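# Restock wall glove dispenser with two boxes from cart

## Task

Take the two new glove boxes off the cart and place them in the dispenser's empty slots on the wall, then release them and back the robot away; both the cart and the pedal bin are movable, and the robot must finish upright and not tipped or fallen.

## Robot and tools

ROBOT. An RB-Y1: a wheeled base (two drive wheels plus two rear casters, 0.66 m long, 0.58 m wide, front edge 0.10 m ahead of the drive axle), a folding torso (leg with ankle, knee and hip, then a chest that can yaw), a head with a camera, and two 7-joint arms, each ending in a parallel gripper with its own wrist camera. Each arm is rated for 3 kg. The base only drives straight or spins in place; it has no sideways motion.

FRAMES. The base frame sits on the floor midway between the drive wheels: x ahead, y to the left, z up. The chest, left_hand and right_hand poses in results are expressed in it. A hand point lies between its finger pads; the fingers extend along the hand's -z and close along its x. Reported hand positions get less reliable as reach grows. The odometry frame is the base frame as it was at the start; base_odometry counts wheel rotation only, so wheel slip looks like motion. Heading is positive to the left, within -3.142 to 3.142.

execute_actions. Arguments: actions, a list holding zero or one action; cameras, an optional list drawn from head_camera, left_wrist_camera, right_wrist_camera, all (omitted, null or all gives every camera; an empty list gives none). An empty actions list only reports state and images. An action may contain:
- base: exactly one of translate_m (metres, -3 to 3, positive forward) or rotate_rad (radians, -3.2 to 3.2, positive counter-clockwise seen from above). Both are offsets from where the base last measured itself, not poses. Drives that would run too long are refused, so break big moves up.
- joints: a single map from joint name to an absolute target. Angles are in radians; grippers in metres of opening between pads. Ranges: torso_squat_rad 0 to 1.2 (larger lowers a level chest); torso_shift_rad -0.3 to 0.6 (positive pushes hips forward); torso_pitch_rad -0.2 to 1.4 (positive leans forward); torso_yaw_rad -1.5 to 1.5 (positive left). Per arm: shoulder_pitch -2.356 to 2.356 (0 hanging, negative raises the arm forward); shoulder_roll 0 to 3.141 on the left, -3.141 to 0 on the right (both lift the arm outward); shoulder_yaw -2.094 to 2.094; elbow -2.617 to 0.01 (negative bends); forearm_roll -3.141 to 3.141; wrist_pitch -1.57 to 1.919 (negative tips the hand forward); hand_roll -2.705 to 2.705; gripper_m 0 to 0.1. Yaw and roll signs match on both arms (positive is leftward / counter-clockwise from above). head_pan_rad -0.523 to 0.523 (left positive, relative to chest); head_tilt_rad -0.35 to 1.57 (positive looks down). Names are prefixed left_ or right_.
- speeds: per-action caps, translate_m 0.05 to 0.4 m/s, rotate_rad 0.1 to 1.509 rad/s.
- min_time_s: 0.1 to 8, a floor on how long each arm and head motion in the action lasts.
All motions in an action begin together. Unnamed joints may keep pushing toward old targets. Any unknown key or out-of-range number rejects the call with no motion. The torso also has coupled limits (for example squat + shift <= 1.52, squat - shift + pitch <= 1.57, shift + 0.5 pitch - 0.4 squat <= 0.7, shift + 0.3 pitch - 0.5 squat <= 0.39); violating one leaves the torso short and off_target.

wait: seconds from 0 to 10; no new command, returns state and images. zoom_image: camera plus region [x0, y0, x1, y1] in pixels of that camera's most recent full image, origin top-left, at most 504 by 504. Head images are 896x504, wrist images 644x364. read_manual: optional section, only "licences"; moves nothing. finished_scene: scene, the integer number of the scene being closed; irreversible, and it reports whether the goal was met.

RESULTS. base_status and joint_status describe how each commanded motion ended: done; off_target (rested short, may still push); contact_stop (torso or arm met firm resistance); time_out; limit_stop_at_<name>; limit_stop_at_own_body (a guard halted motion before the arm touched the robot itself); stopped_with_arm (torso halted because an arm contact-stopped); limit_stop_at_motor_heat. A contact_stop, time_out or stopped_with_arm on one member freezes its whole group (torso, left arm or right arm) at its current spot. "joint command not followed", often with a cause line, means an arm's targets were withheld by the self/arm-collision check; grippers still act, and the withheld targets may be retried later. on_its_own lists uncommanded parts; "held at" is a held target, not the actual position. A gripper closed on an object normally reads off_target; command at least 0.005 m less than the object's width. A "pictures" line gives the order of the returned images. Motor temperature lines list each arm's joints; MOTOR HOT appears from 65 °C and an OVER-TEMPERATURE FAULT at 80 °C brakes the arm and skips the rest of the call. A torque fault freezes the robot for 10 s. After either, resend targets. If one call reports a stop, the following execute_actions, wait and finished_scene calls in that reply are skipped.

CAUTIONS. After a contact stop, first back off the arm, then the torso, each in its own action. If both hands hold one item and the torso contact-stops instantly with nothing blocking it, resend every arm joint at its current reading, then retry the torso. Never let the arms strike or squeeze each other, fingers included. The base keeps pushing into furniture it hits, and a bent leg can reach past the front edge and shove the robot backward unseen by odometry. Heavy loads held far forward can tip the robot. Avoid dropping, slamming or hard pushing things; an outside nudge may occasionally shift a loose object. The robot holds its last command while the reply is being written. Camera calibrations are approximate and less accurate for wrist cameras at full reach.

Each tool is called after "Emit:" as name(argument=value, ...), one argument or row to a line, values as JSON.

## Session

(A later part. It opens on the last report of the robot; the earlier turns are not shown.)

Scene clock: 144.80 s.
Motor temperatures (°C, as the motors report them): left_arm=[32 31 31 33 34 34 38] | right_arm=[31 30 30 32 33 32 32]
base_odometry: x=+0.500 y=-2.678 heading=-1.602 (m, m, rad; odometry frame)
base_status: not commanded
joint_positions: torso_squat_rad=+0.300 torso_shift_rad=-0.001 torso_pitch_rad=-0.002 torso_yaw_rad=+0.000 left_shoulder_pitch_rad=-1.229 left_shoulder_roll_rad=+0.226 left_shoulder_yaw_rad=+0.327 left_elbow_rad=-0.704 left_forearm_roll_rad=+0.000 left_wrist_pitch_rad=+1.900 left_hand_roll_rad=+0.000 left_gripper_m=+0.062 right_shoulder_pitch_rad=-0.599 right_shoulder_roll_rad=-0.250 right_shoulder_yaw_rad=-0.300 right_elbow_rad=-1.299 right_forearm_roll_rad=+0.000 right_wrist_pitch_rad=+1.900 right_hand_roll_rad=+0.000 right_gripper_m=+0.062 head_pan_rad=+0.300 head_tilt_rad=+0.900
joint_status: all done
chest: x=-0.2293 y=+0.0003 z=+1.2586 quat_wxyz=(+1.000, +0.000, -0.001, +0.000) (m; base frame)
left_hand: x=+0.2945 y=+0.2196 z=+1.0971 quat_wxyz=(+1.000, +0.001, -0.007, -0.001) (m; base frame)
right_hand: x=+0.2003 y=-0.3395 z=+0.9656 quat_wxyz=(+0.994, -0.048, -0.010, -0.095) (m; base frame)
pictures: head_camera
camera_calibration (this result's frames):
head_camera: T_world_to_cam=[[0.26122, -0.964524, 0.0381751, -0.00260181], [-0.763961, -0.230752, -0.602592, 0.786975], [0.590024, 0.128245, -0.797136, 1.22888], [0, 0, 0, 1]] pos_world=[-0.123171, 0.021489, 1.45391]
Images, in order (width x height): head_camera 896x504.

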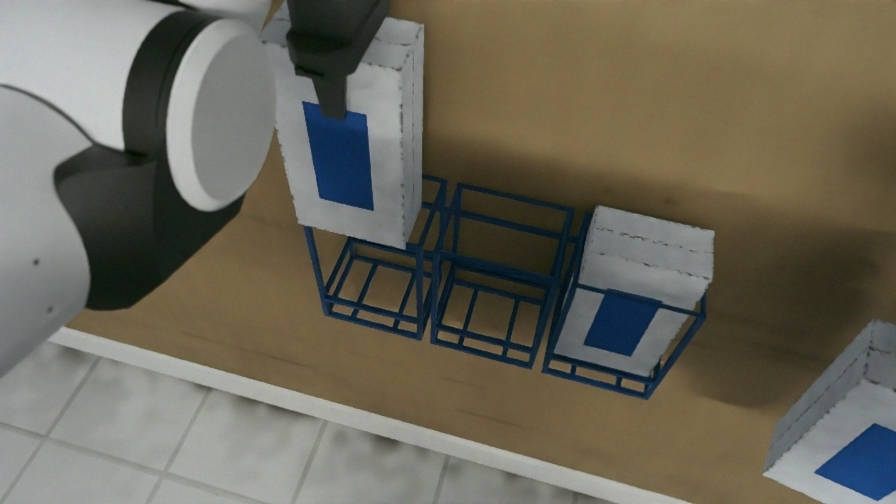

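Emit:
execute_actions(
  actions=[
    {"joints":{"torso_squat_rad":0,"torso_pitch_rad":0,"torso_shift_rad":0}},
  ],
  cameras=[],
)

Emit:
execute_actions(
  actions=[
    {"joints":{"left_shoulder_pitch_rad":-1.41,"left_shoulder_roll_rad":0.291,"left_shoulder_yaw_rad":0.345,"left_elbow_rad":-0.5,"torso_yaw_rad":-0.02,"left_hand_roll_rad":0.02},"min_time_s":1},
  ],
  cameras=[],
)

Emit:
execute_actions(
  actions=[
    {"base":{"translate_m":0.03},"speeds":{"translate_m":0.05}},
  ],
  cameras=[],
)

Emit:
execute_actions(
  actions=[
    {"joints":{"torso_squat_rad":0.42}},
  ],
  cameras=["head_camera"],
)

Scene clock: 160.80 s.
Motor temperatures (°C, as the motors report them): left_arm=[31 30 31 33 34 34 38] | right_arm=[31 30 30 32 33 32 32]
base_odometry: x=+0.500 y=-2.678 heading=-1.602 (m, m, rad; odometry frame)
base_status: not commanded
joint_positions: torso_squat_rad=+0.000 torso_shift_rad=+0.000 torso_pitch_rad=+0.000 torso_yaw_rad=+0.000 left_shoulder_pitch_rad=-1.220 left_shoulder_roll_rad=+0.224 left_shoulder_yaw_rad=+0.327 left_elbow_rad=-0.700 left_forearm_roll_rad=+0.000 left_wrist_pitch_rad=+1.900 left_hand_roll_rad=+0.000 left_gripper_m=+0.062 right_shoulder_pitch_rad=-0.599 right_shoulder_roll_rad=-0.250 right_shoulder_yaw_rad=-0.300 right_elbow_rad=-1.299 right_forearm_roll_rad=+0.000 right_wrist_pitch_rad=+1.900 right_hand_roll_rad=+0.000 right_gripper_m=+0.062 head_pan_rad=+0.300 head_tilt_rad=+0.900
joint_status: all done
chest: x=-0.2277 y=+0.0006 z=+1.2899 quat_wxyz=(+1.000, +0.000, +0.000, +0.000) (m; base frame)
left_hand: x=+0.2928 y=+0.2203 z=+1.1212 quat_wxyz=(+1.000, +0.000, +0.001, +0.000) (m; base frame)
right_hand: x=+0.2011 y=-0.3394 z=+0.9958 quat_wxyz=(+0.994, -0.049, -0.008, -0.095) (m; base frame)
pictures: none
No camera images: the call's "cameras" was empty. Leave "cameras" out to get every camera's image.

Scene clock: 162.10 s.
Motor temperatures (°C, as the motors report them): left_arm=[31 30 31 33 34 34 38] | right_arm=[31 30 30 32 33 32 32]
base_odometry: x=+0.500 y=-2.677 heading=-1.602 (m, m, rad; odometry frame)
base_status: not commanded
joint_positions: torso_squat_rad=+0.000 torso_shift_rad=-0.001 torso_pitch_rad=-0.002 torso_yaw_rad=-0.020 left_shoulder_pitch_rad=-1.407 left_shoulder_roll_rad=+0.288 left_shoulder_yaw_rad=+0.344 left_elbow_rad=-0.499 left_forearm_roll_rad=+0.000 left_wrist_pitch_rad=+1.900 left_hand_roll_rad=+0.020 left_gripper_m=+0.062 right_shoulder_pitch_rad=-0.599 right_shoulder_roll_rad=-0.250 right_shoulder_yaw_rad=-0.300 right_elbow_rad=-1.299 right_forearm_roll_rad=+0.000 right_wrist_pitch_rad=+1.900 right_hand_roll_rad=+0.000 right_gripper_m=+0.062 head_pan_rad=+0.300 head_tilt_rad=+0.900
joint_status: all done
chest: x=-0.2293 y=+0.0007 z=+1.2899 quat_wxyz=(+1.000, +0.000, -0.001, -0.010) (m; base frame)
left_hand: x=+0.3036 y=+0.2094 z=+1.1751 quat_wxyz=(+1.000, +0.000, +0.002, -0.001) (m; base frame)
right_hand: x=+0.1934 y=-0.3477 z=+0.9969 quat_wxyz=(+0.993, -0.049, -0.009, -0.105) (m; base frame)
pictures: none
No camera images: the call's "cameras" was empty. Leave "cameras" out to get every camera's image.

Scene clock: 163.40 s.
Motor temperatures (°C, as the motors report them): left_arm=[31 31 31 33 34 34 38] | right_arm=[31 30 30 32 33 32 32]
base_odometry: x=+0.499 y=-2.707 heading=-1.602 (m, m, rad; odometry frame)
base_status: done
joint_positions: torso_squat_rad=+0.001 torso_shift_rad=-0.002 torso_pitch_rad=-0.004 torso_yaw_rad=-0.020 left_shoulder_pitch_rad=-1.410 left_shoulder_roll_rad=+0.286 left_shoulder_yaw_rad=+0.344 left_elbow_rad=-0.499 left_forearm_roll_rad=+0.001 left_wrist_pitch_rad=+1.902 left_hand_roll_rad=+0.020 left_gripper_m=+0.062 right_shoulder_pitch_rad=-0.599 right_shoulder_roll_rad=-0.250 right_shoulder_yaw_rad=-0.300 right_elbow_rad=-1.300 right_forearm_roll_rad=+0.000 right_wrist_pitch_rad=+1.900 right_hand_roll_rad=+0.000 right_gripper_m=+0.062 head_pan_rad=+0.300 head_tilt_rad=+0.900
joint_status: not commanded
chest: x=-0.2309 y=+0.0001 z=+1.2899 quat_wxyz=(+1.000, +0.000, -0.002, -0.010) (m; base frame)
left_hand: x=+0.3026 y=+0.2069 z=+1.1780 quat_wxyz=(+1.000, +0.000, +0.000, -0.002) (m; base frame)
right_hand: x=+0.1924 y=-0.3482 z=+0.9975 quat_wxyz=(+0.993, -0.048, -0.010, -0.105) (m; base frame)
pictures: none
No camera images: the call's "cameras" was empty. Leave "cameras" out to get every camera's image.

Scene clock: 164.13 s.
Motor temperatures (°C, as the motors report them): left_arm=[31 31 31 33 34 34 38] | right_arm=[31 30 30 32 33 32 32]
base_odometry: x=+0.499 y=-2.707 heading=-1.602 (m, m, rad; odometry frame)
base_status: not commanded
joint_positions: torso_squat_rad=+0.003 torso_shift_rad=-0.004 torso_pitch_rad=-0.007 torso_yaw_rad=-0.020 left_shoulder_pitch_rad=-1.410 left_shoulder_roll_rad=+0.290 left_shoulder_yaw_rad=+0.345 left_elbow_rad=-0.500 left_forearm_roll_rad=+0.000 left_wrist_pitch_rad=+1.901 left_hand_roll_rad=+0.020 left_gripper_m=+0.062 right_shoulder_pitch_rad=-0.599 right_shoulder_roll_rad=-0.250 right_shoulder_yaw_rad=-0.300 right_elbow_rad=-1.300 right_forearm_roll_rad=+0.000 right_wrist_pitch_rad=+1.900 right_hand_roll_rad=+0.000 right_gripper_m=+0.062 head_pan_rad=+0.300 head_tilt_rad=+0.900
joint_status: torso_squat_rad contact_stop (moved +0.002 of +0.419)
on_its_own: torso_squat_rad is held at +0.003, not at your +0.420, since a contact_stop
chest: x=-0.2331 y=+0.0006 z=+1.2899 quat_wxyz=(+1.000, +0.000, -0.004, -0.010) (m; base frame)
left_hand: x=+0.3011 y=+0.2096 z=+1.1798 quat_wxyz=(+1.000, +0.000, -0.003, +0.000) (m; base frame)
right_hand: x=+0.1912 y=-0.3478 z=+0.9991 quat_wxyz=(+0.993, -0.048, -0.012, -0.105) (m; base frame)
pictures: head_camera
camera_calibration (this result's frames):
head_camera: T_world_to_cam=[[0.241932, -0.969474, 0.0398531, -0.00915832], [-0.765462, -0.215939, -0.606167, 0.807235], [0.596269, 0.116145, -0.794339, 1.25389], [0, 0, 0, 1]] pos_world=[-0.127533, 0.0198015, 1.4857]
Images, in order (width x height): head_camera 896x504.

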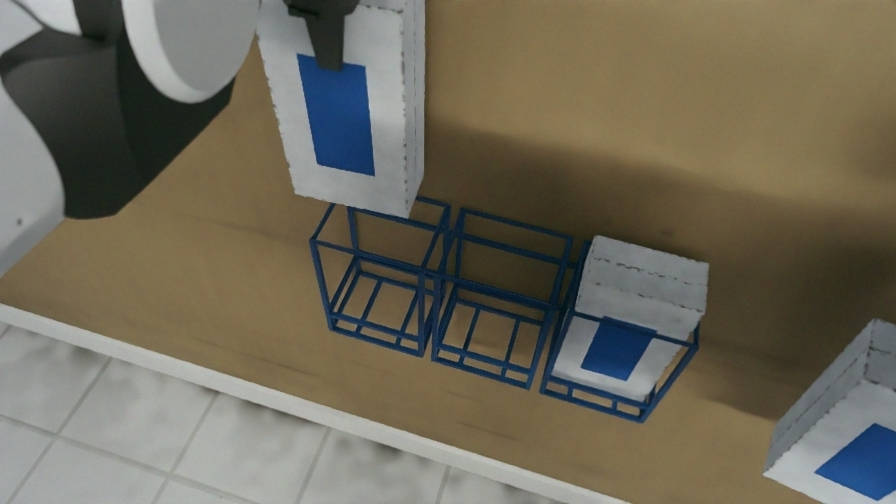

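Emit:
execute_actions(
  actions=[
    {"base":{"translate_m":-0.03},"joints":{"left_shoulder_pitch_rad":-1.41,"left_shoulder_roll_rad":0.291,"left_shoulder_yaw_rad":0.345,"left_elbow_rad":-0.5,"left_wrist_pitch_rad":1.9,"left_forearm_roll_rad":0}},
  ],
  cameras=[],
)

Emit:
execute_actions(
  actions=[
    {"joints":{"torso_squat_rad":0.44,"torso_pitch_rad":0,"torso_shift_rad":0}},
  ],
  cameras=["head_camera"],
)

Emit:
zoom_image(
  camera="head_camera",
  region=[250, 120, 650, 400],
)

Scene clock: 176.90 s.
Motor temperatures (°C, as the motors report them): left_arm=[31 30 31 33 34 34 38] | right_arm=[31 30 30 32 33 32 32]
base_odometry: x=+0.500 y=-2.677 heading=-1.602 (m, m, rad; odometry frame)
base_status: done
joint_positions: torso_squat_rad=+0.003 torso_shift_rad=-0.003 torso_pitch_rad=-0.006 torso_yaw_rad=-0.020 left_shoulder_pitch_rad=-1.410 left_shoulder_roll_rad=+0.291 left_shoulder_yaw_rad=+0.345 left_elbow_rad=-0.500 left_forearm_roll_rad=+0.000 left_wrist_pitch_rad=+1.900 left_hand_roll_rad=+0.020 left_gripper_m=+0.062 right_shoulder_pitch_rad=-0.599 right_shoulder_roll_rad=-0.250 right_shoulder_yaw_rad=-0.300 right_elbow_rad=-1.300 right_forearm_roll_rad=+0.000 right_wrist_pitch_rad=+1.900 right_hand_roll_rad=+0.000 right_gripper_m=+0.062 head_pan_rad=+0.300 head_tilt_rad=+0.900
joint_status: all done
on_its_own: torso_squat_rad is held at +0.003, not at your +0.420, since a contact_stop
chest: x=-0.2322 y=+0.0006 z=+1.2899 quat_wxyz=(+1.000, +0.000, -0.003, -0.010) (m; base frame)
left_hand: x=+0.3021 y=+0.2099 z=+1.1793 quat_wxyz=(+1.000, +0.000, -0.003, +0.000) (m; base frame)
right_hand: x=+0.1917 y=-0.3478 z=+0.9986 quat_wxyz=(+0.993, -0.048, -0.011, -0.105) (m; base frame)
pictures: none
No camera images: the call's "cameras" was empty. Leave "cameras" out to get every camera's image.

Scene clock: 179.23 s.
Motor temperatures (°C, as the motors report them): left_arm=[31 30 31 33 34 34 38] | right_arm=[31 30 30 32 33 32 32]
base_odometry: x=+0.500 y=-2.677 heading=-1.602 (m, m, rad; odometry frame)
base_status: not commanded
joint_positions: torso_squat_rad=+0.440 torso_shift_rad=+0.000 torso_pitch_rad=+0.000 torso_yaw_rad=-0.020 left_shoulder_pitch_rad=-1.410 left_shoulder_roll_rad=+0.291 left_shoulder_yaw_rad=+0.345 left_elbow_rad=-0.500 left_forearm_roll_rad=+0.000 left_wrist_pitch_rad=+1.900 left_hand_roll_rad=+0.020 left_gripper_m=+0.062 right_shoulder_pitch_rad=-0.599 right_shoulder_roll_rad=-0.250 right_shoulder_yaw_rad=-0.300 right_elbow_rad=-1.300 right_forearm_roll_rad=+0.000 right_wrist_pitch_rad=+1.900 right_hand_roll_rad=+0.000 right_gripper_m=+0.062 head_pan_rad=+0.300 head_tilt_rad=+0.900
joint_status: all done
chest: x=-0.2279 y=+0.0006 z=+1.2233 quat_wxyz=(+1.000, +0.000, +0.000, -0.010) (m; base frame)
left_hand: x=+0.3057 y=+0.2099 z=+1.1094 quat_wxyz=(+1.000, +0.000, +0.000, +0.000) (m; base frame)
right_hand: x=+0.1942 y=-0.3478 z=+0.9294 quat_wxyz=(+0.993, -0.049, -0.008, -0.105) (m; base frame)
pictures: head_camera
camera_calibration (this result's frames):
head_camera: T_world_to_cam=[[0.242205, -0.969476, 0.038127, -0.00560625], [-0.769917, -0.215964, -0.600489, 0.762876], [0.590394, 0.116087, -0.798723, 1.20187], [0, 0, 0, 1]] pos_world=[-0.120867, 0.019798, 1.41827]
Images, in order (width x height): head_camera 896x504.

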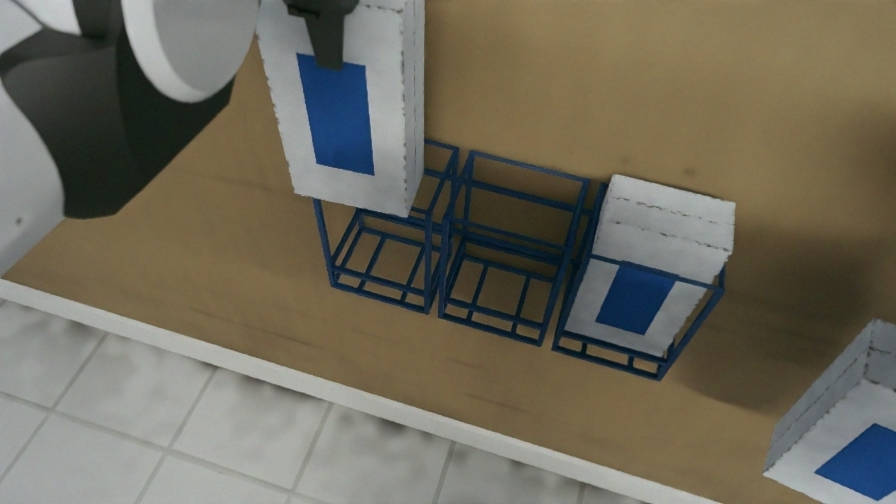

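Region (250, 120, 650, 400) of head_camera's 896x504 image, scaled by 1.260, with more detail than that image has; it fills the top 353 rows of this view, and the rest is white.

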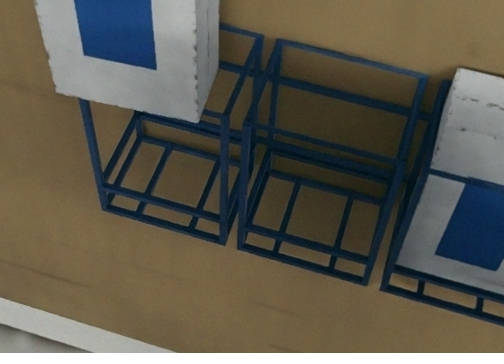

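Emit:
execute_actions(
  actions=[
    {"joints":{"torso_squat_rad":0.3}},
  ],
  cameras=[],
)

Emit:
execute_actions(
  actions=[
    {"joints":{"torso_yaw_rad":-0.055,"left_hand_roll_rad":0.055,"head_pan_rad":0.335}},
  ],
  cameras=[],
)

Emit:
execute_actions(
  actions=[
    {"joints":{"torso_squat_rad":0.6}},
  ],
  cameras=["head_camera"],
)

Scene clock: 192.90 s.
Motor temperatures (°C, as the motors report them): left_arm=[32 30 31 33 34 34 38] | right_arm=[31 30 30 32 33 32 32]
base_odometry: x=+0.500 y=-2.677 heading=-1.602 (m, m, rad; odometry frame)
base_status: not commanded
joint_positions: torso_squat_rad=+0.300 torso_shift_rad=+0.000 torso_pitch_rad=+0.000 torso_yaw_rad=-0.020 left_shoulder_pitch_rad=-1.410 left_shoulder_roll_rad=+0.291 left_shoulder_yaw_rad=+0.345 left_elbow_rad=-0.500 left_forearm_roll_rad=+0.000 left_wrist_pitch_rad=+1.900 left_hand_roll_rad=+0.020 left_gripper_m=+0.062 right_shoulder_pitch_rad=-0.599 right_shoulder_roll_rad=-0.250 right_shoulder_yaw_rad=-0.300 right_elbow_rad=-1.300 right_forearm_roll_rad=+0.000 right_wrist_pitch_rad=+1.900 right_hand_roll_rad=+0.000 right_gripper_m=+0.062 head_pan_rad=+0.300 head_tilt_rad=+0.900
joint_status: all done
chest: x=-0.2278 y=+0.0006 z=+1.2587 quat_wxyz=(+1.000, +0.000, +0.000, -0.010) (m; base frame)
left_hand: x=+0.3058 y=+0.2099 z=+1.1447 quat_wxyz=(+1.000, +0.000, +0.001, +0.000) (m; base frame)
right_hand: x=+0.1943 y=-0.3478 z=+0.9646 quat_wxyz=(+0.993, -0.049, -0.008, -0.105) (m; base frame)
pictures: none
No camera images: the call's "cameras" was empty. Leave "cameras" out to get every camera's image.

Scene clock: 194.17 s.
Motor temperatures (°C, as the motors report them): left_arm=[32 30 31 33 34 34 38] | right_arm=[31 30 30 32 33 32 32]
base_odometry: x=+0.500 y=-2.677 heading=-1.602 (m, m, rad; odometry frame)
base_status: not commanded
joint_positions: torso_squat_rad=+0.300 torso_shift_rad=+0.000 torso_pitch_rad=+0.000 torso_yaw_rad=-0.055 left_shoulder_pitch_rad=-1.410 left_shoulder_roll_rad=+0.291 left_shoulder_yaw_rad=+0.345 left_elbow_rad=-0.500 left_forearm_roll_rad=+0.000 left_wrist_pitch_rad=+1.900 left_hand_roll_rad=+0.055 left_gripper_m=+0.062 right_shoulder_pitch_rad=-0.599 right_shoulder_roll_rad=-0.250 right_shoulder_yaw_rad=-0.300 right_elbow_rad=-1.300 right_forearm_roll_rad=+0.000 right_wrist_pitch_rad=+1.900 right_hand_roll_rad=+0.000 right_gripper_m=+0.062 head_pan_rad=+0.335 head_tilt_rad=+0.900
joint_status: all done
chest: x=-0.2278 y=+0.0006 z=+1.2587 quat_wxyz=(+1.000, +0.000, +0.000, -0.028) (m; base frame)
left_hand: x=+0.3129 y=+0.1911 z=+1.1447 quat_wxyz=(+1.000, +0.000, +0.001, +0.000) (m; base frame)
right_hand: x=+0.1817 y=-0.3625 z=+0.9647 quat_wxyz=(+0.991, -0.049, -0.007, -0.123) (m; base frame)
pictures: none
No camera images: the call's "cameras" was empty. Leave "cameras" out to get every camera's image.

Scene clock: 195.90 s.
Motor temperatures (°C, as the motors report them): left_arm=[32 30 31 33 34 34 38] | right_arm=[31 30 30 32 33 32 32]
base_odometry: x=+0.500 y=-2.677 heading=-1.602 (m, m, rad; odometry frame)
base_status: not commanded
joint_positions: torso_squat_rad=+0.512 torso_shift_rad=-0.002 torso_pitch_rad=-0.006 torso_yaw_rad=-0.055 left_shoulder_pitch_rad=-1.418 left_shoulder_roll_rad=+0.294 left_shoulder_yaw_rad=+0.345 left_elbow_rad=-0.504 left_forearm_roll_rad=+0.000 left_wrist_pitch_rad=+1.900 left_hand_roll_rad=+0.055 left_gripper_m=+0.062 right_shoulder_pitch_rad=-0.599 right_shoulder_roll_rad=-0.250 right_shoulder_yaw_rad=-0.300 right_elbow_rad=-1.299 right_forearm_roll_rad=+0.000 right_wrist_pitch_rad=+1.900 right_hand_roll_rad=+0.000 right_gripper_m=+0.062 head_pan_rad=+0.335 head_tilt_rad=+0.900
joint_status: torso_squat_rad contact_stop (moved +0.212 of +0.300)
on_its_own: torso_squat_rad is held at +0.512, not at your +0.600, since a contact_stop
chest: x=-0.2311 y=+0.0003 z=+1.2000 quat_wxyz=(+1.000, +0.000, -0.003, -0.028) (m; base frame)
left_hand: x=+0.3127 y=+0.1908 z=+1.0954 quat_wxyz=(+1.000, +0.000, -0.009, +0.000) (m; base frame)
right_hand: x=+0.1802 y=-0.3626 z=+0.9083 quat_wxyz=(+0.991, -0.048, -0.010, -0.123) (m; base frame)
pictures: head_camera
camera_calibration (this result's frames):
head_camera: T_world_to_cam=[[0.241699, -0.969562, 0.0391355, -0.00624655], [-0.766334, -0.215467, -0.605233, 0.752738], [0.595243, 0.116293, -0.795086, 1.18203], [0, 0, 0, 1]] pos_world=[-0.125238, 0.0186711, 1.39564]
Images, in order (width x height): head_camera 896x504.

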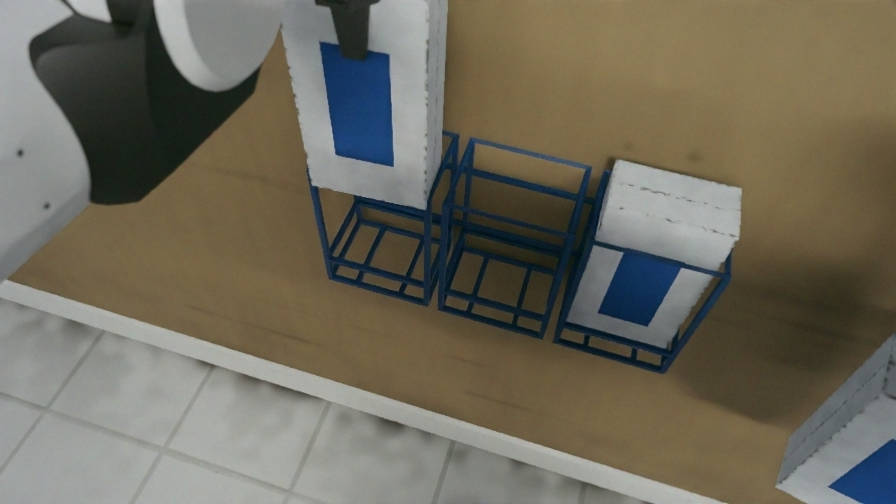

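Emit:
execute_actions(
  actions=[
    {"joints":{"torso_squat_rad":0.35,"torso_pitch_rad":0,"torso_shift_rad":0,"left_shoulder_pitch_rad":-1.41,"left_shoulder_roll_rad":0.291,"left_elbow_rad":-0.5}},
  ],
  cameras=[],
)

Emit:
execute_actions(
  actions=[
    {"joints":{"left_wrist_pitch_rad":1.86},"min_time_s":1},
  ],
  cameras=[],
)

Emit:
execute_actions(
  actions=[
    {"joints":{"torso_squat_rad":0.62}},
  ],
  cameras=["head_camera"],
)

Scene clock: 205.43 s.
Motor temperatures (°C, as the motors report them): left_arm=[31 30 31 33 34 34 38] | right_arm=[31 30 30 33 33 32 32]
base_odometry: x=+0.500 y=-2.677 heading=-1.602 (m, m, rad; odometry frame)
base_status: not commanded
joint_positions: torso_squat_rad=+0.350 torso_shift_rad=+0.000 torso_pitch_rad=+0.000 torso_yaw_rad=-0.055 left_shoulder_pitch_rad=-1.410 left_shoulder_roll_rad=+0.291 left_shoulder_yaw_rad=+0.345 left_elbow_rad=-0.500 left_forearm_roll_rad=+0.000 left_wrist_pitch_rad=+1.900 left_hand_roll_rad=+0.055 left_gripper_m=+0.062 right_shoulder_pitch_rad=-0.599 right_shoulder_roll_rad=-0.250 right_shoulder_yaw_rad=-0.300 right_elbow_rad=-1.299 right_forearm_roll_rad=+0.000 right_wrist_pitch_rad=+1.900 right_hand_roll_rad=+0.000 right_gripper_m=+0.062 head_pan_rad=+0.335 head_tilt_rad=+0.900
joint_status: all done
chest: x=-0.2278 y=+0.0005 z=+1.2475 quat_wxyz=(+1.000, +0.000, +0.000, -0.028) (m; base frame)
left_hand: x=+0.3130 y=+0.1912 z=+1.1339 quat_wxyz=(+1.000, +0.000, +0.000, +0.000) (m; base frame)
right_hand: x=+0.1816 y=-0.3625 z=+0.9533 quat_wxyz=(+0.991, -0.049, -0.007, -0.123) (m; base frame)
pictures: none
No camera images: the call's "cameras" was empty. Leave "cameras" out to get every camera's image.

Scene clock: 206.73 s.
Motor temperatures (°C, as the motors report them): left_arm=[31 30 31 33 34 34 38] | right_arm=[31 30 30 33 33 32 32]
base_odometry: x=+0.500 y=-2.677 heading=-1.602 (m, m, rad; odometry frame)
base_status: not commanded
joint_positions: torso_squat_rad=+0.350 torso_shift_rad=+0.000 torso_pitch_rad=+0.000 torso_yaw_rad=-0.055 left_shoulder_pitch_rad=-1.410 left_shoulder_roll_rad=+0.291 left_shoulder_yaw_rad=+0.345 left_elbow_rad=-0.500 left_forearm_roll_rad=+0.000 left_wrist_pitch_rad=+1.860 left_hand_roll_rad=+0.055 left_gripper_m=+0.062 right_shoulder_pitch_rad=-0.599 right_shoulder_roll_rad=-0.250 right_shoulder_yaw_rad=-0.300 right_elbow_rad=-1.299 right_forearm_roll_rad=+0.000 right_wrist_pitch_rad=+1.900 right_hand_roll_rad=+0.000 right_gripper_m=+0.062 head_pan_rad=+0.335 head_tilt_rad=+0.900
joint_status: all done
chest: x=-0.2278 y=+0.0005 z=+1.2475 quat_wxyz=(+1.000, +0.000, +0.000, -0.028) (m; base frame)
left_hand: x=+0.3222 y=+0.1907 z=+1.1341 quat_wxyz=(+1.000, -0.001, -0.020, +0.000) (m; base frame)
right_hand: x=+0.1816 y=-0.3625 z=+0.9533 quat_wxyz=(+0.991, -0.049, -0.007, -0.123) (m; base frame)
pictures: none
No camera images: the call's "cameras" was empty. Leave "cameras" out to get every camera's image.

Scene clock: 208.47 s.
Motor temperatures (°C, as the motors report them): left_arm=[31 30 31 33 34 34 38] | right_arm=[31 30 30 33 33 32 32]
base_odometry: x=+0.500 y=-2.677 heading=-1.602 (m, m, rad; odometry frame)
base_status: not commanded
joint_positions: torso_squat_rad=+0.620 torso_shift_rad=+0.000 torso_pitch_rad=+0.000 torso_yaw_rad=-0.055 left_shoulder_pitch_rad=-1.410 left_shoulder_roll_rad=+0.291 left_shoulder_yaw_rad=+0.345 left_elbow_rad=-0.500 left_forearm_roll_rad=+0.000 left_wrist_pitch_rad=+1.860 left_hand_roll_rad=+0.055 left_gripper_m=+0.062 right_shoulder_pitch_rad=-0.599 right_shoulder_roll_rad=-0.250 right_shoulder_yaw_rad=-0.300 right_elbow_rad=-1.299 right_forearm_roll_rad=+0.000 right_wrist_pitch_rad=+1.900 right_hand_roll_rad=+0.000 right_gripper_m=+0.062 head_pan_rad=+0.335 head_tilt_rad=+0.900
joint_status: all done
chest: x=-0.2279 y=+0.0005 z=+1.1597 quat_wxyz=(+1.000, +0.000, +0.000, -0.028) (m; base frame)
left_hand: x=+0.3222 y=+0.1907 z=+1.0464 quat_wxyz=(+1.000, -0.001, -0.020, +0.000) (m; base frame)
right_hand: x=+0.1816 y=-0.3626 z=+0.8657 quat_wxyz=(+0.991, -0.049, -0.007, -0.123) (m; base frame)
pictures: head_camera
camera_calibration (this result's frames):
head_camera: T_world_to_cam=[[0.241928, -0.969548, 0.038054, -0.00400256], [-0.76999, -0.215701, -0.600491, 0.72446], [0.590413, 0.115974, -0.798726, 1.15119], [0, 0, 0, 1]] pos_world=[-0.120882, 0.0188782, 1.35467]
Images, in order (width x height): head_camera 896x504.

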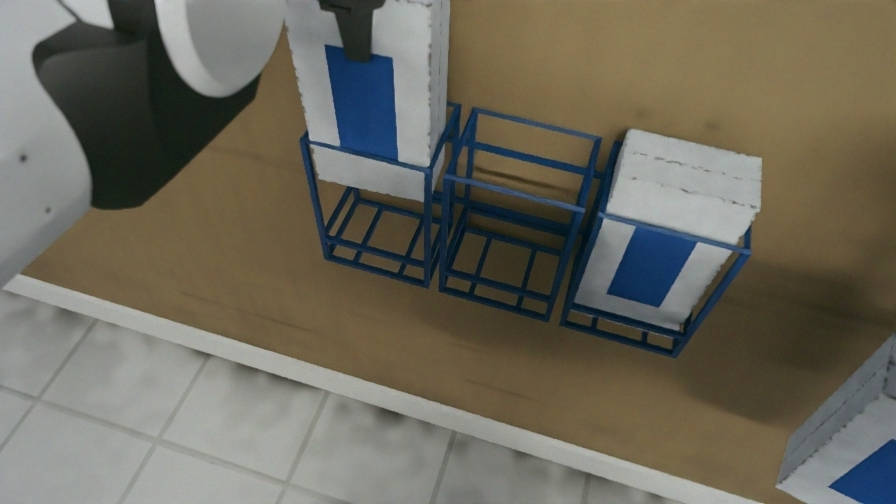

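Emit:
execute_actions(
  actions=[
    {"joints":{"torso_squat_rad":0.83,"left_wrist_pitch_rad":1.885},"min_time_s":1},
  ],
  cameras=[],
)

Emit:
execute_actions(
  actions=[
    {"joints":{"left_gripper_m":0.088}},
  ],
  cameras=[],
)

Emit:
execute_actions(
  actions=[
    {"joints":{"torso_squat_rad":0.0}},
  ],
  cameras=[],
)

Emit:
execute_actions(
  actions=[
    {"base":{"translate_m":-0.15}},
  ],
  cameras=["head_camera"],
)

Scene clock: 216.50 s.
Motor temperatures (°C, as the motors report them): left_arm=[31 30 31 33 34 34 38] | right_arm=[31 30 30 33 33 32 32]
base_odometry: x=+0.500 y=-2.677 heading=-1.602 (m, m, rad; odometry frame)
base_status: not commanded
joint_positions: torso_squat_rad=+0.797 torso_shift_rad=+0.001 torso_pitch_rad=+0.001 torso_yaw_rad=-0.055 left_shoulder_pitch_rad=-1.414 left_shoulder_roll_rad=+0.292 left_shoulder_yaw_rad=+0.344 left_elbow_rad=-0.504 left_forearm_roll_rad=+0.000 left_wrist_pitch_rad=+1.879 left_hand_roll_rad=+0.055 left_gripper_m=+0.062 right_shoulder_pitch_rad=-0.599 right_shoulder_roll_rad=-0.250 right_shoulder_yaw_rad=-0.300 right_elbow_rad=-1.299 right_forearm_roll_rad=+0.000 right_wrist_pitch_rad=+1.900 right_hand_roll_rad=+0.000 right_gripper_m=+0.062 head_pan_rad=+0.335 head_tilt_rad=+0.900
joint_status: torso_squat_rad stopped_with_arm (moved +0.177 of +0.210); left_wrist_pitch_rad contact_stop (moved +0.019 of +0.025)
on_its_own: torso_squat_rad is held at +0.797, not at your +0.830, since it stopped_with_arm
chest: x=-0.2273 y=+0.0004 z=+1.0789 quat_wxyz=(+1.000, +0.000, +0.000, -0.028) (m; base frame)
left_hand: x=+0.3198 y=+0.1904 z=+0.9683 quat_wxyz=(+1.000, -0.001, -0.014, +0.000) (m; base frame)
right_hand: x=+0.1819 y=-0.3627 z=+0.7845 quat_wxyz=(+0.991, -0.049, -0.007, -0.123) (m; base frame)
pictures: none
No camera images: the call's "cameras" was empty. Leave "cameras" out to get every camera's image.

not run: a stop came earlier in this reply.

not run: a stop came earlier in this reply.

not run: a stop came earlier in this reply.

Release there.

Emit:
execute_actions(
  actions=[
    {"joints":{"left_gripper_m":0.088}},
  ],
  cameras=[],
)

Emit:
execute_actions(
  actions=[
    {"joints":{"torso_squat_rad":0.0}},
  ],
  cameras=[],
)

Emit:
execute_actions(
  actions=[
    {"base":{"translate_m":-0.15}},
  ],
  cameras=["head_camera"],
)

Scene clock: 222.43 s.
Motor temperatures (°C, as the motors report them): left_arm=[31 30 31 33 34 35 38] | right_arm=[31 30 30 33 33 32 32]
base_odometry: x=+0.500 y=-2.677 heading=-1.602 (m, m, rad; odometry frame)
base_status: not commanded
joint_positions: torso_squat_rad=+0.797 torso_shift_rad=+0.001 torso_pitch_rad=+0.001 torso_yaw_rad=-0.055 left_shoulder_pitch_rad=-1.414 left_shoulder_roll_rad=+0.292 left_shoulder_yaw_rad=+0.344 left_elbow_rad=-0.503 left_forearm_roll_rad=+0.000 left_wrist_pitch_rad=+1.880 left_hand_roll_rad=+0.055 left_gripper_m=+0.088 right_shoulder_pitch_rad=-0.599 right_shoulder_roll_rad=-0.250 right_shoulder_yaw_rad=-0.300 right_elbow_rad=-1.299 right_forearm_roll_rad=+0.000 right_wrist_pitch_rad=+1.900 right_hand_roll_rad=+0.000 right_gripper_m=+0.062 head_pan_rad=+0.335 head_tilt_rad=+0.900
joint_status: all done
on_its_own: torso_squat_rad is held at +0.797, not at your +0.830, since it stopped_with_arm
chest: x=-0.2274 y=+0.0004 z=+1.0789 quat_wxyz=(+1.000, +0.000, +0.000, -0.028) (m; base frame)
left_hand: x=+0.3191 y=+0.1906 z=+0.9678 quat_wxyz=(+1.000, -0.001, -0.013, +0.000) (m; base frame)
right_hand: x=+0.1818 y=-0.3627 z=+0.7846 quat_wxyz=(+0.991, -0.049, -0.007, -0.123) (m; base frame)
pictures: none
No camera images: the call's "cameras" was empty. Leave "cameras" out to get every camera's image.

Scene clock: 226.07 s.
Motor temperatures (°C, as the motors report them): left_arm=[31 30 31 33 34 35 38] | right_arm=[31 30 30 33 33 32 32]
base_odometry: x=+0.500 y=-2.677 heading=-1.602 (m, m, rad; odometry frame)
base_status: not commanded
joint_positions: torso_squat_rad=+0.000 torso_shift_rad=+0.001 torso_pitch_rad=+0.001 torso_yaw_rad=-0.055 left_shoulder_pitch_rad=-1.413 left_shoulder_roll_rad=+0.292 left_shoulder_yaw_rad=+0.344 left_elbow_rad=-0.503 left_forearm_roll_rad=+0.000 left_wrist_pitch_rad=+1.880 left_hand_roll_rad=+0.055 left_gripper_m=+0.088 right_shoulder_pitch_rad=-0.599 right_shoulder_roll_rad=-0.250 right_shoulder_yaw_rad=-0.300 right_elbow_rad=-1.299 right_forearm_roll_rad=+0.000 right_wrist_pitch_rad=+1.900 right_hand_roll_rad=+0.000 right_gripper_m=+0.062 head_pan_rad=+0.335 head_tilt_rad=+0.900
joint_status: all done
chest: x=-0.2273 y=+0.0006 z=+1.2899 quat_wxyz=(+1.000, +0.000, +0.000, -0.028) (m; base frame)
left_hand: x=+0.3192 y=+0.1908 z=+1.1786 quat_wxyz=(+1.000, -0.001, -0.013, +0.000) (m; base frame)
right_hand: x=+0.1819 y=-0.3625 z=+0.9956 quat_wxyz=(+0.991, -0.049, -0.007, -0.123) (m; base frame)
pictures: none
No camera images: the call's "cameras" was empty. Leave "cameras" out to get every camera's image.

Scene clock: 228.23 s.
Motor temperatures (°C, as the motors report them): left_arm=[31 30 31 33 34 35 38] | right_arm=[31 30 30 33 33 32 32]
base_odometry: x=+0.504 y=-2.527 heading=-1.601 (m, m, rad; odometry frame)
base_status: done
joint_positions: torso_squat_rad=+0.000 torso_shift_rad=+0.001 torso_pitch_rad=+0.001 torso_yaw_rad=-0.055 left_shoulder_pitch_rad=-1.413 left_shoulder_roll_rad=+0.292 left_shoulder_yaw_rad=+0.344 left_elbow_rad=-0.503 left_forearm_roll_rad=+0.000 left_wrist_pitch_rad=+1.880 left_hand_roll_rad=+0.055 left_gripper_m=+0.088 right_shoulder_pitch_rad=-0.599 right_shoulder_roll_rad=-0.250 right_shoulder_yaw_rad=-0.300 right_elbow_rad=-1.299 right_forearm_roll_rad=+0.000 right_wrist_pitch_rad=+1.900 right_hand_roll_rad=+0.000 right_gripper_m=+0.062 head_pan_rad=+0.335 head_tilt_rad=+0.900
joint_status: not commanded
chest: x=-0.2274 y=+0.0006 z=+1.2899 quat_wxyz=(+1.000, +0.000, +0.000, -0.028) (m; base frame)
left_hand: x=+0.3191 y=+0.1908 z=+1.1787 quat_wxyz=(+1.000, -0.001, -0.013, +0.000) (m; base frame)
right_hand: x=+0.1819 y=-0.3625 z=+0.9957 quat_wxyz=(+0.991, -0.049, -0.007, -0.123) (m; base frame)
pictures: head_camera
camera_calibration (this result's frames):
head_camera: T_world_to_cam=[[0.241777, -0.969588, 0.0379903, -0.00887469], [-0.770373, -0.215611, -0.600031, 0.802434], [0.589973, 0.115807, -0.799074, 1.25526], [0, 0, 0, 1]] pos_world=[-0.120248, 0.0190417, 1.48487]
Images, in order (width x height): head_camera 896x504.

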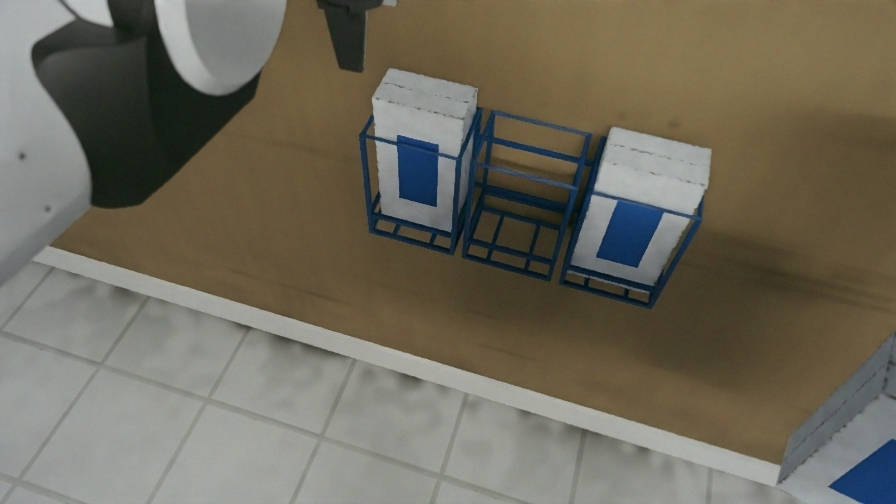

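Emit:
execute_actions(
  actions=[
    {"joints":{"right_shoulder_pitch_rad":-1.41,"right_shoulder_roll_rad":-0.291,"right_shoulder_yaw_rad":-0.345,"right_elbow_rad":-0.5,"left_shoulder_pitch_rad":-0.3,"left_shoulder_roll_rad":0.15,"left_shoulder_yaw_rad":0,"left_elbow_rad":-0.5,"left_wrist_pitch_rad":0,"left_hand_roll_rad":0}},
  ],
  cameras=[],
)

Emit:
execute_actions(
  actions=[
    {"joints":{"torso_yaw_rad":0.461,"right_hand_roll_rad":-0.461,"head_pan_rad":-0.4}},
  ],
  cameras=[],
)

Emit:
execute_actions(
  actions=[
    {"base":{"translate_m":0.12},"speeds":{"translate_m":0.1}},
  ],
  cameras=[],
)

Emit:
execute_actions(
  actions=[
    {"joints":{"torso_squat_rad":0.4}},
  ],
  cameras=["head_camera"],
)

Scene clock: 244.00 s.
Motor temperatures (°C, as the motors report them): left_arm=[31 30 31 33 34 34 38] | right_arm=[31 30 30 33 33 32 32]
base_odometry: x=+0.504 y=-2.527 heading=-1.601 (m, m, rad; odometry frame)
base_status: not commanded
joint_positions: torso_squat_rad=+0.000 torso_shift_rad=+0.001 torso_pitch_rad=+0.001 torso_yaw_rad=-0.055 left_shoulder_pitch_rad=-0.300 left_shoulder_roll_rad=+0.150 left_shoulder_yaw_rad=+0.000 left_elbow_rad=-0.500 left_forearm_roll_rad=+0.000 left_wrist_pitch_rad=+0.000 left_hand_roll_rad=+0.000 left_gripper_m=+0.088 right_shoulder_pitch_rad=-1.409 right_shoulder_roll_rad=-0.291 right_shoulder_yaw_rad=-0.345 right_elbow_rad=-0.500 right_forearm_roll_rad=+0.000 right_wrist_pitch_rad=+1.900 right_hand_roll_rad=+0.000 right_gripper_m=+0.062 head_pan_rad=+0.335 head_tilt_rad=+0.900
joint_status: all done
chest: x=-0.2274 y=+0.0007 z=+1.2899 quat_wxyz=(+1.000, +0.000, +0.000, -0.028) (m; base frame)
left_hand: x=+0.2222 y=+0.2689 z=+0.7552 quat_wxyz=(+0.918, +0.051, -0.385, -0.083) (m; base frame)
right_hand: x=+0.2889 y=-0.2481 z=+1.1756 quat_wxyz=(+1.000, +0.000, +0.001, -0.028) (m; base frame)
pictures: none
No camera images: the call's "cameras" was empty. Leave "cameras" out to get every camera's image.

Scene clock: 245.67 s.
Motor temperatures (°C, as the motors report them): left_arm=[31 30 31 33 34 34 38] | right_arm=[31 30 30 33 33 32 32]
base_odometry: x=+0.504 y=-2.527 heading=-1.601 (m, m, rad; odometry frame)
base_status: not commanded
joint_positions: torso_squat_rad=+0.000 torso_shift_rad=+0.001 torso_pitch_rad=+0.001 torso_yaw_rad=+0.461 left_shoulder_pitch_rad=-0.300 left_shoulder_roll_rad=+0.150 left_shoulder_yaw_rad=+0.000 left_elbow_rad=-0.500 left_forearm_roll_rad=+0.000 left_wrist_pitch_rad=+0.000 left_hand_roll_rad=+0.000 left_gripper_m=+0.088 right_shoulder_pitch_rad=-1.409 right_shoulder_roll_rad=-0.291 right_shoulder_yaw_rad=-0.345 right_elbow_rad=-0.500 right_forearm_roll_rad=+0.000 right_wrist_pitch_rad=+1.900 right_hand_roll_rad=-0.461 right_gripper_m=+0.062 head_pan_rad=-0.400 head_tilt_rad=+0.900
joint_status: all done
chest: x=-0.2274 y=+0.0007 z=+1.2899 quat_wxyz=(+0.974, +0.000, +0.000, +0.228) (m; base frame)
left_hand: x=+0.0312 y=+0.4561 z=+0.7554 quat_wxyz=(+0.909, +0.148, -0.359, +0.154) (m; base frame)
right_hand: x=+0.3444 y=+0.0392 z=+1.1755 quat_wxyz=(+1.000, +0.000, +0.001, +0.000) (m; base frame)
pictures: none
No camera images: the call's "cameras" was empty. Leave "cameras" out to get every camera's image.

Scene clock: 247.50 s.
Motor temperatures (°C, as the motors report them): left_arm=[31 30 31 33 34 34 38] | right_arm=[31 30 30 33 33 32 32]
base_odometry: x=+0.501 y=-2.647 heading=-1.602 (m, m, rad; odometry frame)
base_status: done
joint_positions: torso_squat_rad=+0.000 torso_shift_rad=+0.001 torso_pitch_rad=+0.001 torso_yaw_rad=+0.461 left_shoulder_pitch_rad=-0.300 left_shoulder_roll_rad=+0.150 left_shoulder_yaw_rad=+0.000 left_elbow_rad=-0.500 left_forearm_roll_rad=+0.000 left_wrist_pitch_rad=+0.000 left_hand_roll_rad=+0.000 left_gripper_m=+0.088 right_shoulder_pitch_rad=-1.409 right_shoulder_roll_rad=-0.291 right_shoulder_yaw_rad=-0.345 right_elbow_rad=-0.500 right_forearm_roll_rad=+0.000 right_wrist_pitch_rad=+1.900 right_hand_roll_rad=-0.461 right_gripper_m=+0.062 head_pan_rad=-0.400 head_tilt_rad=+0.900
joint_status: not commanded
chest: x=-0.2271 y=+0.0007 z=+1.2899 quat_wxyz=(+0.974, +0.000, +0.001, +0.228) (m; base frame)
left_hand: x=+0.0312 y=+0.4561 z=+0.7553 quat_wxyz=(+0.909, +0.148, -0.359, +0.154) (m; base frame)
right_hand: x=+0.3446 y=+0.0392 z=+1.1753 quat_wxyz=(+1.000, +0.000, +0.001, +0.000) (m; base frame)
pictures: none
No camera images: the call's "cameras" was empty. Leave "cameras" out to get every camera's image.

Scene clock: 249.70 s.
Motor temperatures (°C, as the motors report them): left_arm=[31 30 31 33 34 34 38] | right_arm=[31 30 30 33 33 32 32]
base_odometry: x=+0.501 y=-2.647 heading=-1.602 (m, m, rad; odometry frame)
base_status: not commanded
joint_positions: torso_squat_rad=+0.400 torso_shift_rad=+0.001 torso_pitch_rad=+0.001 torso_yaw_rad=+0.461 left_shoulder_pitch_rad=-0.300 left_shoulder_roll_rad=+0.150 left_shoulder_yaw_rad=+0.000 left_elbow_rad=-0.500 left_forearm_roll_rad=+0.000 left_wrist_pitch_rad=+0.000 left_hand_roll_rad=+0.000 left_gripper_m=+0.088 right_shoulder_pitch_rad=-1.409 right_shoulder_roll_rad=-0.291 right_shoulder_yaw_rad=-0.345 right_elbow_rad=-0.500 right_forearm_roll_rad=+0.000 right_wrist_pitch_rad=+1.900 right_hand_roll_rad=-0.461 right_gripper_m=+0.062 head_pan_rad=-0.400 head_tilt_rad=+0.900
joint_status: all done
chest: x=-0.2274 y=+0.0006 z=+1.2347 quat_wxyz=(+0.974, +0.000, +0.000, +0.228) (m; base frame)
left_hand: x=+0.0312 y=+0.4560 z=+0.7001 quat_wxyz=(+0.909, +0.148, -0.359, +0.154) (m; base frame)
right_hand: x=+0.3444 y=+0.0391 z=+1.1202 quat_wxyz=(+1.000, +0.000, +0.001, +0.000) (m; base frame)
pictures: head_camera
camera_calibration (this result's frames):
head_camera: T_world_to_cam=[[0.0256588, -0.998938, 0.038268, -0.0404622], [-0.798834, -0.0435032, -0.599977, 0.762149], [0.601004, -0.0151751, -0.799102, 1.21486], [0, 0, 0, 1]] pos_world=[-0.120269, 0.0111724, 1.42962]
Images, in order (width x height): head_camera 896x504.

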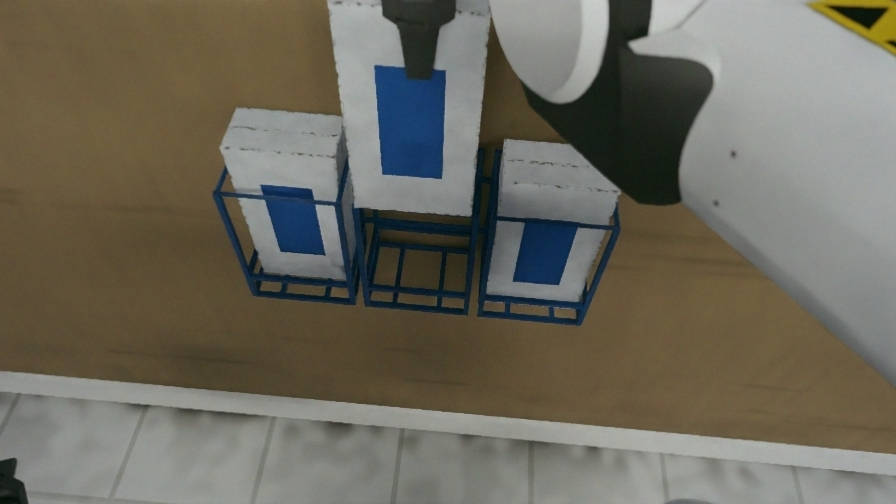

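Emit:
execute_actions(
  actions=[
    {"base":{"translate_m":0.01},"speeds":{"translate_m":0.05},"joints":{"right_wrist_pitch_rad":1.87,"torso_yaw_rad":0.455}},
  ],
  cameras=[],
)

Emit:
execute_actions(
  actions=[
    {"joints":{"torso_squat_rad":0.62}},
  ],
  cameras=["head_camera"],
)

Scene clock: 257.77 s.
Motor temperatures (°C, as the motors report them): left_arm=[30 30 31 33 34 34 38] | right_arm=[31 30 30 33 33 32 32]
base_odometry: x=+0.500 y=-2.657 heading=-1.602 (m, m, rad; odometry frame)
base_status: done
joint_positions: torso_squat_rad=+0.400 torso_shift_rad=+0.001 torso_pitch_rad=+0.001 torso_yaw_rad=+0.455 left_shoulder_pitch_rad=-0.300 left_shoulder_roll_rad=+0.150 left_shoulder_yaw_rad=+0.000 left_elbow_rad=-0.500 left_forearm_roll_rad=+0.000 left_wrist_pitch_rad=+0.000 left_hand_roll_rad=+0.000 left_gripper_m=+0.088 right_shoulder_pitch_rad=-1.409 right_shoulder_roll_rad=-0.291 right_shoulder_yaw_rad=-0.345 right_elbow_rad=-0.500 right_forearm_roll_rad=+0.000 right_wrist_pitch_rad=+1.870 right_hand_roll_rad=-0.461 right_gripper_m=+0.062 head_pan_rad=-0.400 head_tilt_rad=+0.900
joint_status: all done
chest: x=-0.2273 y=+0.0006 z=+1.2347 quat_wxyz=(+0.974, +0.000, +0.000, +0.226) (m; base frame)
left_hand: x=+0.0339 y=+0.4545 z=+0.7001 quat_wxyz=(+0.909, +0.147, -0.359, +0.152) (m; base frame)
right_hand: x=+0.3509 y=+0.0387 z=+1.1202 quat_wxyz=(+1.000, +0.006, -0.012, -0.003) (m; base frame)
pictures: none
No camera images: the call's "cameras" was empty. Leave "cameras" out to get every camera's image.

Scene clock: 259.30 s.
Motor temperatures (°C, as the motors report them): left_arm=[30 30 31 33 34 34 38] | right_arm=[31 30 30 33 33 32 32]
base_odometry: x=+0.500 y=-2.657 heading=-1.602 (m, m, rad; odometry frame)
base_status: not commanded
joint_positions: torso_squat_rad=+0.620 torso_shift_rad=+0.001 torso_pitch_rad=+0.001 torso_yaw_rad=+0.455 left_shoulder_pitch_rad=-0.300 left_shoulder_roll_rad=+0.150 left_shoulder_yaw_rad=+0.000 left_elbow_rad=-0.500 left_forearm_roll_rad=+0.000 left_wrist_pitch_rad=+0.000 left_hand_roll_rad=+0.000 left_gripper_m=+0.088 right_shoulder_pitch_rad=-1.409 right_shoulder_roll_rad=-0.291 right_shoulder_yaw_rad=-0.345 right_elbow_rad=-0.500 right_forearm_roll_rad=+0.000 right_wrist_pitch_rad=+1.870 right_hand_roll_rad=-0.461 right_gripper_m=+0.062 head_pan_rad=-0.400 head_tilt_rad=+0.900
joint_status: all done
chest: x=-0.2275 y=+0.0006 z=+1.1597 quat_wxyz=(+0.974, +0.000, +0.000, +0.226) (m; base frame)
left_hand: x=+0.0339 y=+0.4544 z=+0.6251 quat_wxyz=(+0.909, +0.147, -0.359, +0.152) (m; base frame)
right_hand: x=+0.3509 y=+0.0384 z=+1.0454 quat_wxyz=(+1.000, +0.006, -0.012, -0.003) (m; base frame)
pictures: head_camera
camera_calibration (this result's frames):
head_camera: T_world_to_cam=[[0.0196521, -0.999074, 0.03828, -0.0390349], [-0.799051, -0.0387074, -0.600016, 0.71707], [0.600941, -0.0187961, -0.799072, 1.15491], [0, 0, 0, 1]] pos_world=[-0.120288, 0.0104649, 1.3546]
Images, in order (width x height): head_camera 896x504.

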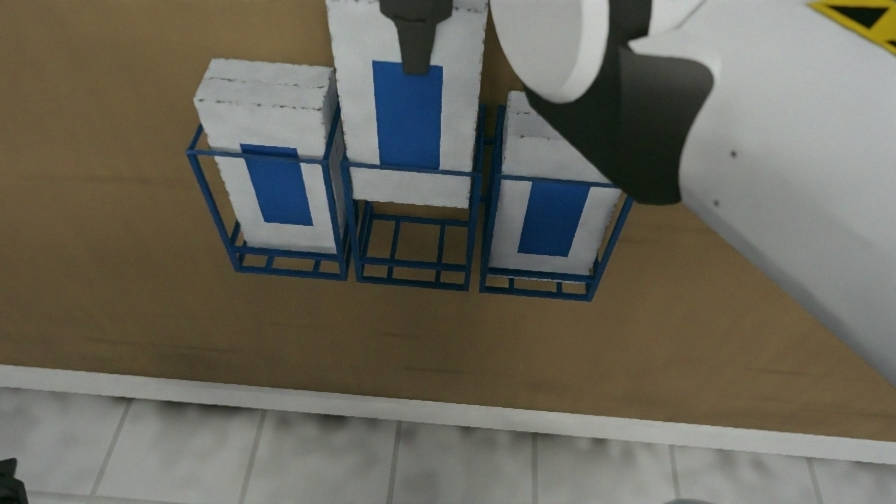

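Emit:
execute_actions(
  actions=[
    {"joints":{"torso_squat_rad":0.78,"right_wrist_pitch_rad":1.885},"min_time_s":1},
  ],
  cameras=[],
)

Emit:
execute_actions(
  actions=[
    {"joints":{"right_gripper_m":0.088}},
  ],
  cameras=[],
)

Emit:
execute_actions(
  actions=[
    {"joints":{"torso_squat_rad":0.2}},
  ],
  cameras=[],
)

Emit:
execute_actions(
  actions=[
    {"base":{"translate_m":-0.5},"joints":{"torso_yaw_rad":0,"head_pan_rad":0,"head_tilt_rad":0.55}},
  ],
  cameras=["head_camera"],
)

Scene clock: 265.90 s.
Motor temperatures (°C, as the motors report them): left_arm=[30 30 31 33 34 34 38] | right_arm=[32 30 30 33 33 32 32]
base_odometry: x=+0.500 y=-2.657 heading=-1.602 (m, m, rad; odometry frame)
base_status: not commanded
joint_positions: torso_squat_rad=+0.780 torso_shift_rad=+0.001 torso_pitch_rad=+0.001 torso_yaw_rad=+0.455 left_shoulder_pitch_rad=-0.300 left_shoulder_roll_rad=+0.150 left_shoulder_yaw_rad=+0.000 left_elbow_rad=-0.500 left_forearm_roll_rad=+0.000 left_wrist_pitch_rad=+0.000 left_hand_roll_rad=+0.000 left_gripper_m=+0.088 right_shoulder_pitch_rad=-1.409 right_shoulder_roll_rad=-0.291 right_shoulder_yaw_rad=-0.345 right_elbow_rad=-0.500 right_forearm_roll_rad=+0.000 right_wrist_pitch_rad=+1.885 right_hand_roll_rad=-0.461 right_gripper_m=+0.062 head_pan_rad=-0.400 head_tilt_rad=+0.900
joint_status: all done
chest: x=-0.2275 y=+0.0005 z=+1.0876 quat_wxyz=(+0.974, +0.000, +0.000, +0.226) (m; base frame)
left_hand: x=+0.0338 y=+0.4543 z=+0.5530 quat_wxyz=(+0.909, +0.147, -0.359, +0.152) (m; base frame)
right_hand: x=+0.3477 y=+0.0369 z=+0.9732 quat_wxyz=(+1.000, +0.003, -0.006, -0.003) (m; base frame)
pictures: none
No camera images: the call's "cameras" was empty. Leave "cameras" out to get every camera's image.

Scene clock: 266.70 s.
Motor temperatures (°C, as the motors report them): left_arm=[30 30 31 33 34 34 38] | right_arm=[32 30 30 33 33 32 32]
base_odometry: x=+0.500 y=-2.657 heading=-1.602 (m, m, rad; odometry frame)
base_status: not commanded
joint_positions: torso_squat_rad=+0.780 torso_shift_rad=+0.001 torso_pitch_rad=+0.001 torso_yaw_rad=+0.455 left_shoulder_pitch_rad=-0.300 left_shoulder_roll_rad=+0.150 left_shoulder_yaw_rad=+0.000 left_elbow_rad=-0.500 left_forearm_roll_rad=+0.000 left_wrist_pitch_rad=+0.000 left_hand_roll_rad=+0.000 left_gripper_m=+0.088 right_shoulder_pitch_rad=-1.409 right_shoulder_roll_rad=-0.291 right_shoulder_yaw_rad=-0.345 right_elbow_rad=-0.500 right_forearm_roll_rad=+0.000 right_wrist_pitch_rad=+1.885 right_hand_roll_rad=-0.461 right_gripper_m=+0.088 head_pan_rad=-0.400 head_tilt_rad=+0.900
joint_status: all done
chest: x=-0.2275 y=+0.0005 z=+1.0876 quat_wxyz=(+0.974, +0.000, +0.000, +0.226) (m; base frame)
left_hand: x=+0.0338 y=+0.4543 z=+0.5530 quat_wxyz=(+0.909, +0.147, -0.359, +0.152) (m; base frame)
right_hand: x=+0.3478 y=+0.0370 z=+0.9733 quat_wxyz=(+1.000, +0.003, -0.006, -0.003) (m; base frame)
pictures: none
No camera images: the call's "cameras" was empty. Leave "cameras" out to get every camera's image.

Scene clock: 269.53 s.
Motor temperatures (°C, as the motors report them): left_arm=[30 30 31 33 34 34 38] | right_arm=[32 30 30 33 33 32 32]
base_odometry: x=+0.500 y=-2.657 heading=-1.602 (m, m, rad; odometry frame)
base_status: not commanded
joint_positions: torso_squat_rad=+0.200 torso_shift_rad=+0.001 torso_pitch_rad=+0.001 torso_yaw_rad=+0.455 left_shoulder_pitch_rad=-0.300 left_shoulder_roll_rad=+0.150 left_shoulder_yaw_rad=+0.000 left_elbow_rad=-0.500 left_forearm_roll_rad=+0.000 left_wrist_pitch_rad=+0.000 left_hand_roll_rad=+0.000 left_gripper_m=+0.088 right_shoulder_pitch_rad=-1.410 right_shoulder_roll_rad=-0.291 right_shoulder_yaw_rad=-0.345 right_elbow_rad=-0.500 right_forearm_roll_rad=+0.000 right_wrist_pitch_rad=+1.885 right_hand_roll_rad=-0.461 right_gripper_m=+0.088 head_pan_rad=-0.400 head_tilt_rad=+0.900
joint_status: all done
chest: x=-0.2273 y=+0.0007 z=+1.2760 quat_wxyz=(+0.974, +0.000, +0.000, +0.226) (m; base frame)
left_hand: x=+0.0339 y=+0.4545 z=+0.7414 quat_wxyz=(+0.909, +0.147, -0.359, +0.152) (m; base frame)
right_hand: x=+0.3479 y=+0.0372 z=+1.1617 quat_wxyz=(+1.000, +0.003, -0.006, -0.003) (m; base frame)
pictures: none
No camera images: the call's "cameras" was empty. Leave "cameras" out to get every camera's image.

Scene clock: 272.60 s.
Motor temperatures (°C, as the motors report them): left_arm=[30 30 31 33 34 34 38] | right_arm=[32 30 30 32 33 32 32]
base_odometry: x=+0.516 y=-2.157 heading=-1.601 (m, m, rad; odometry frame)
base_status: done
joint_positions: torso_squat_rad=+0.200 torso_shift_rad=+0.001 torso_pitch_rad=+0.001 torso_yaw_rad=+0.000 left_shoulder_pitch_rad=-0.300 left_shoulder_roll_rad=+0.150 left_shoulder_yaw_rad=+0.000 left_elbow_rad=-0.500 left_forearm_roll_rad=+0.000 left_wrist_pitch_rad=+0.000 left_hand_roll_rad=+0.000 left_gripper_m=+0.088 right_shoulder_pitch_rad=-1.410 right_shoulder_roll_rad=-0.291 right_shoulder_yaw_rad=-0.345 right_elbow_rad=-0.500 right_forearm_roll_rad=+0.000 right_wrist_pitch_rad=+1.885 right_hand_roll_rad=-0.461 right_gripper_m=+0.088 head_pan_rad=+0.000 head_tilt_rad=+0.550
joint_status: all done
chest: x=-0.2275 y=+0.0007 z=+1.2760 quat_wxyz=(+1.000, +0.000, +0.000, +0.000) (m; base frame)
left_hand: x=+0.2069 y=+0.2932 z=+0.7414 quat_wxyz=(+0.920, +0.062, -0.383, -0.057) (m; base frame)
right_hand: x=+0.3054 y=-0.2195 z=+1.1621 quat_wxyz=(+0.973, +0.002, -0.007, -0.229) (m; base frame)
pictures: head_camera
camera_calibration (this result's frames):
head_camera: T_world_to_cam=[[-0.0463437, -0.99864, 0.0239026, -0.0453977], [-0.545607, 0.00526165, -0.838025, 1.19156], [0.836759, -0.0518786, -0.545108, 0.919952], [0, 0, 0, 1]] pos_world=[-0.121757, -0.00387977, 1.50112]
Images, in order (width x height): head_camera 896x504.

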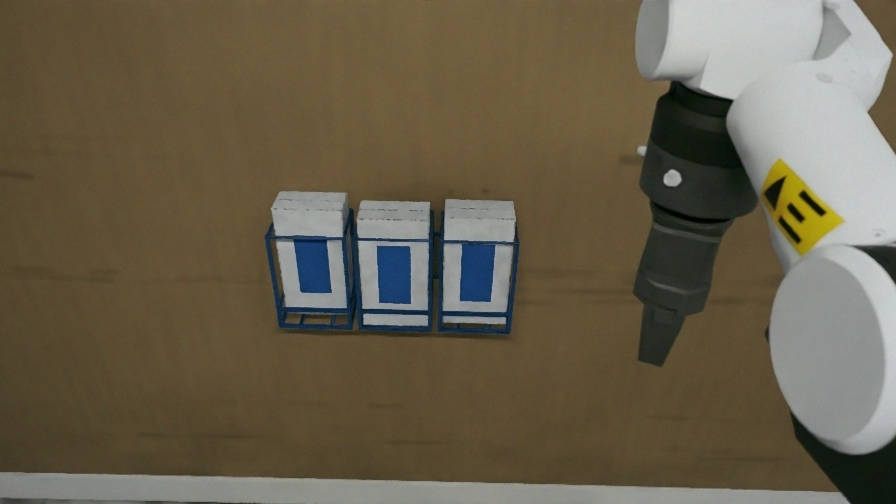

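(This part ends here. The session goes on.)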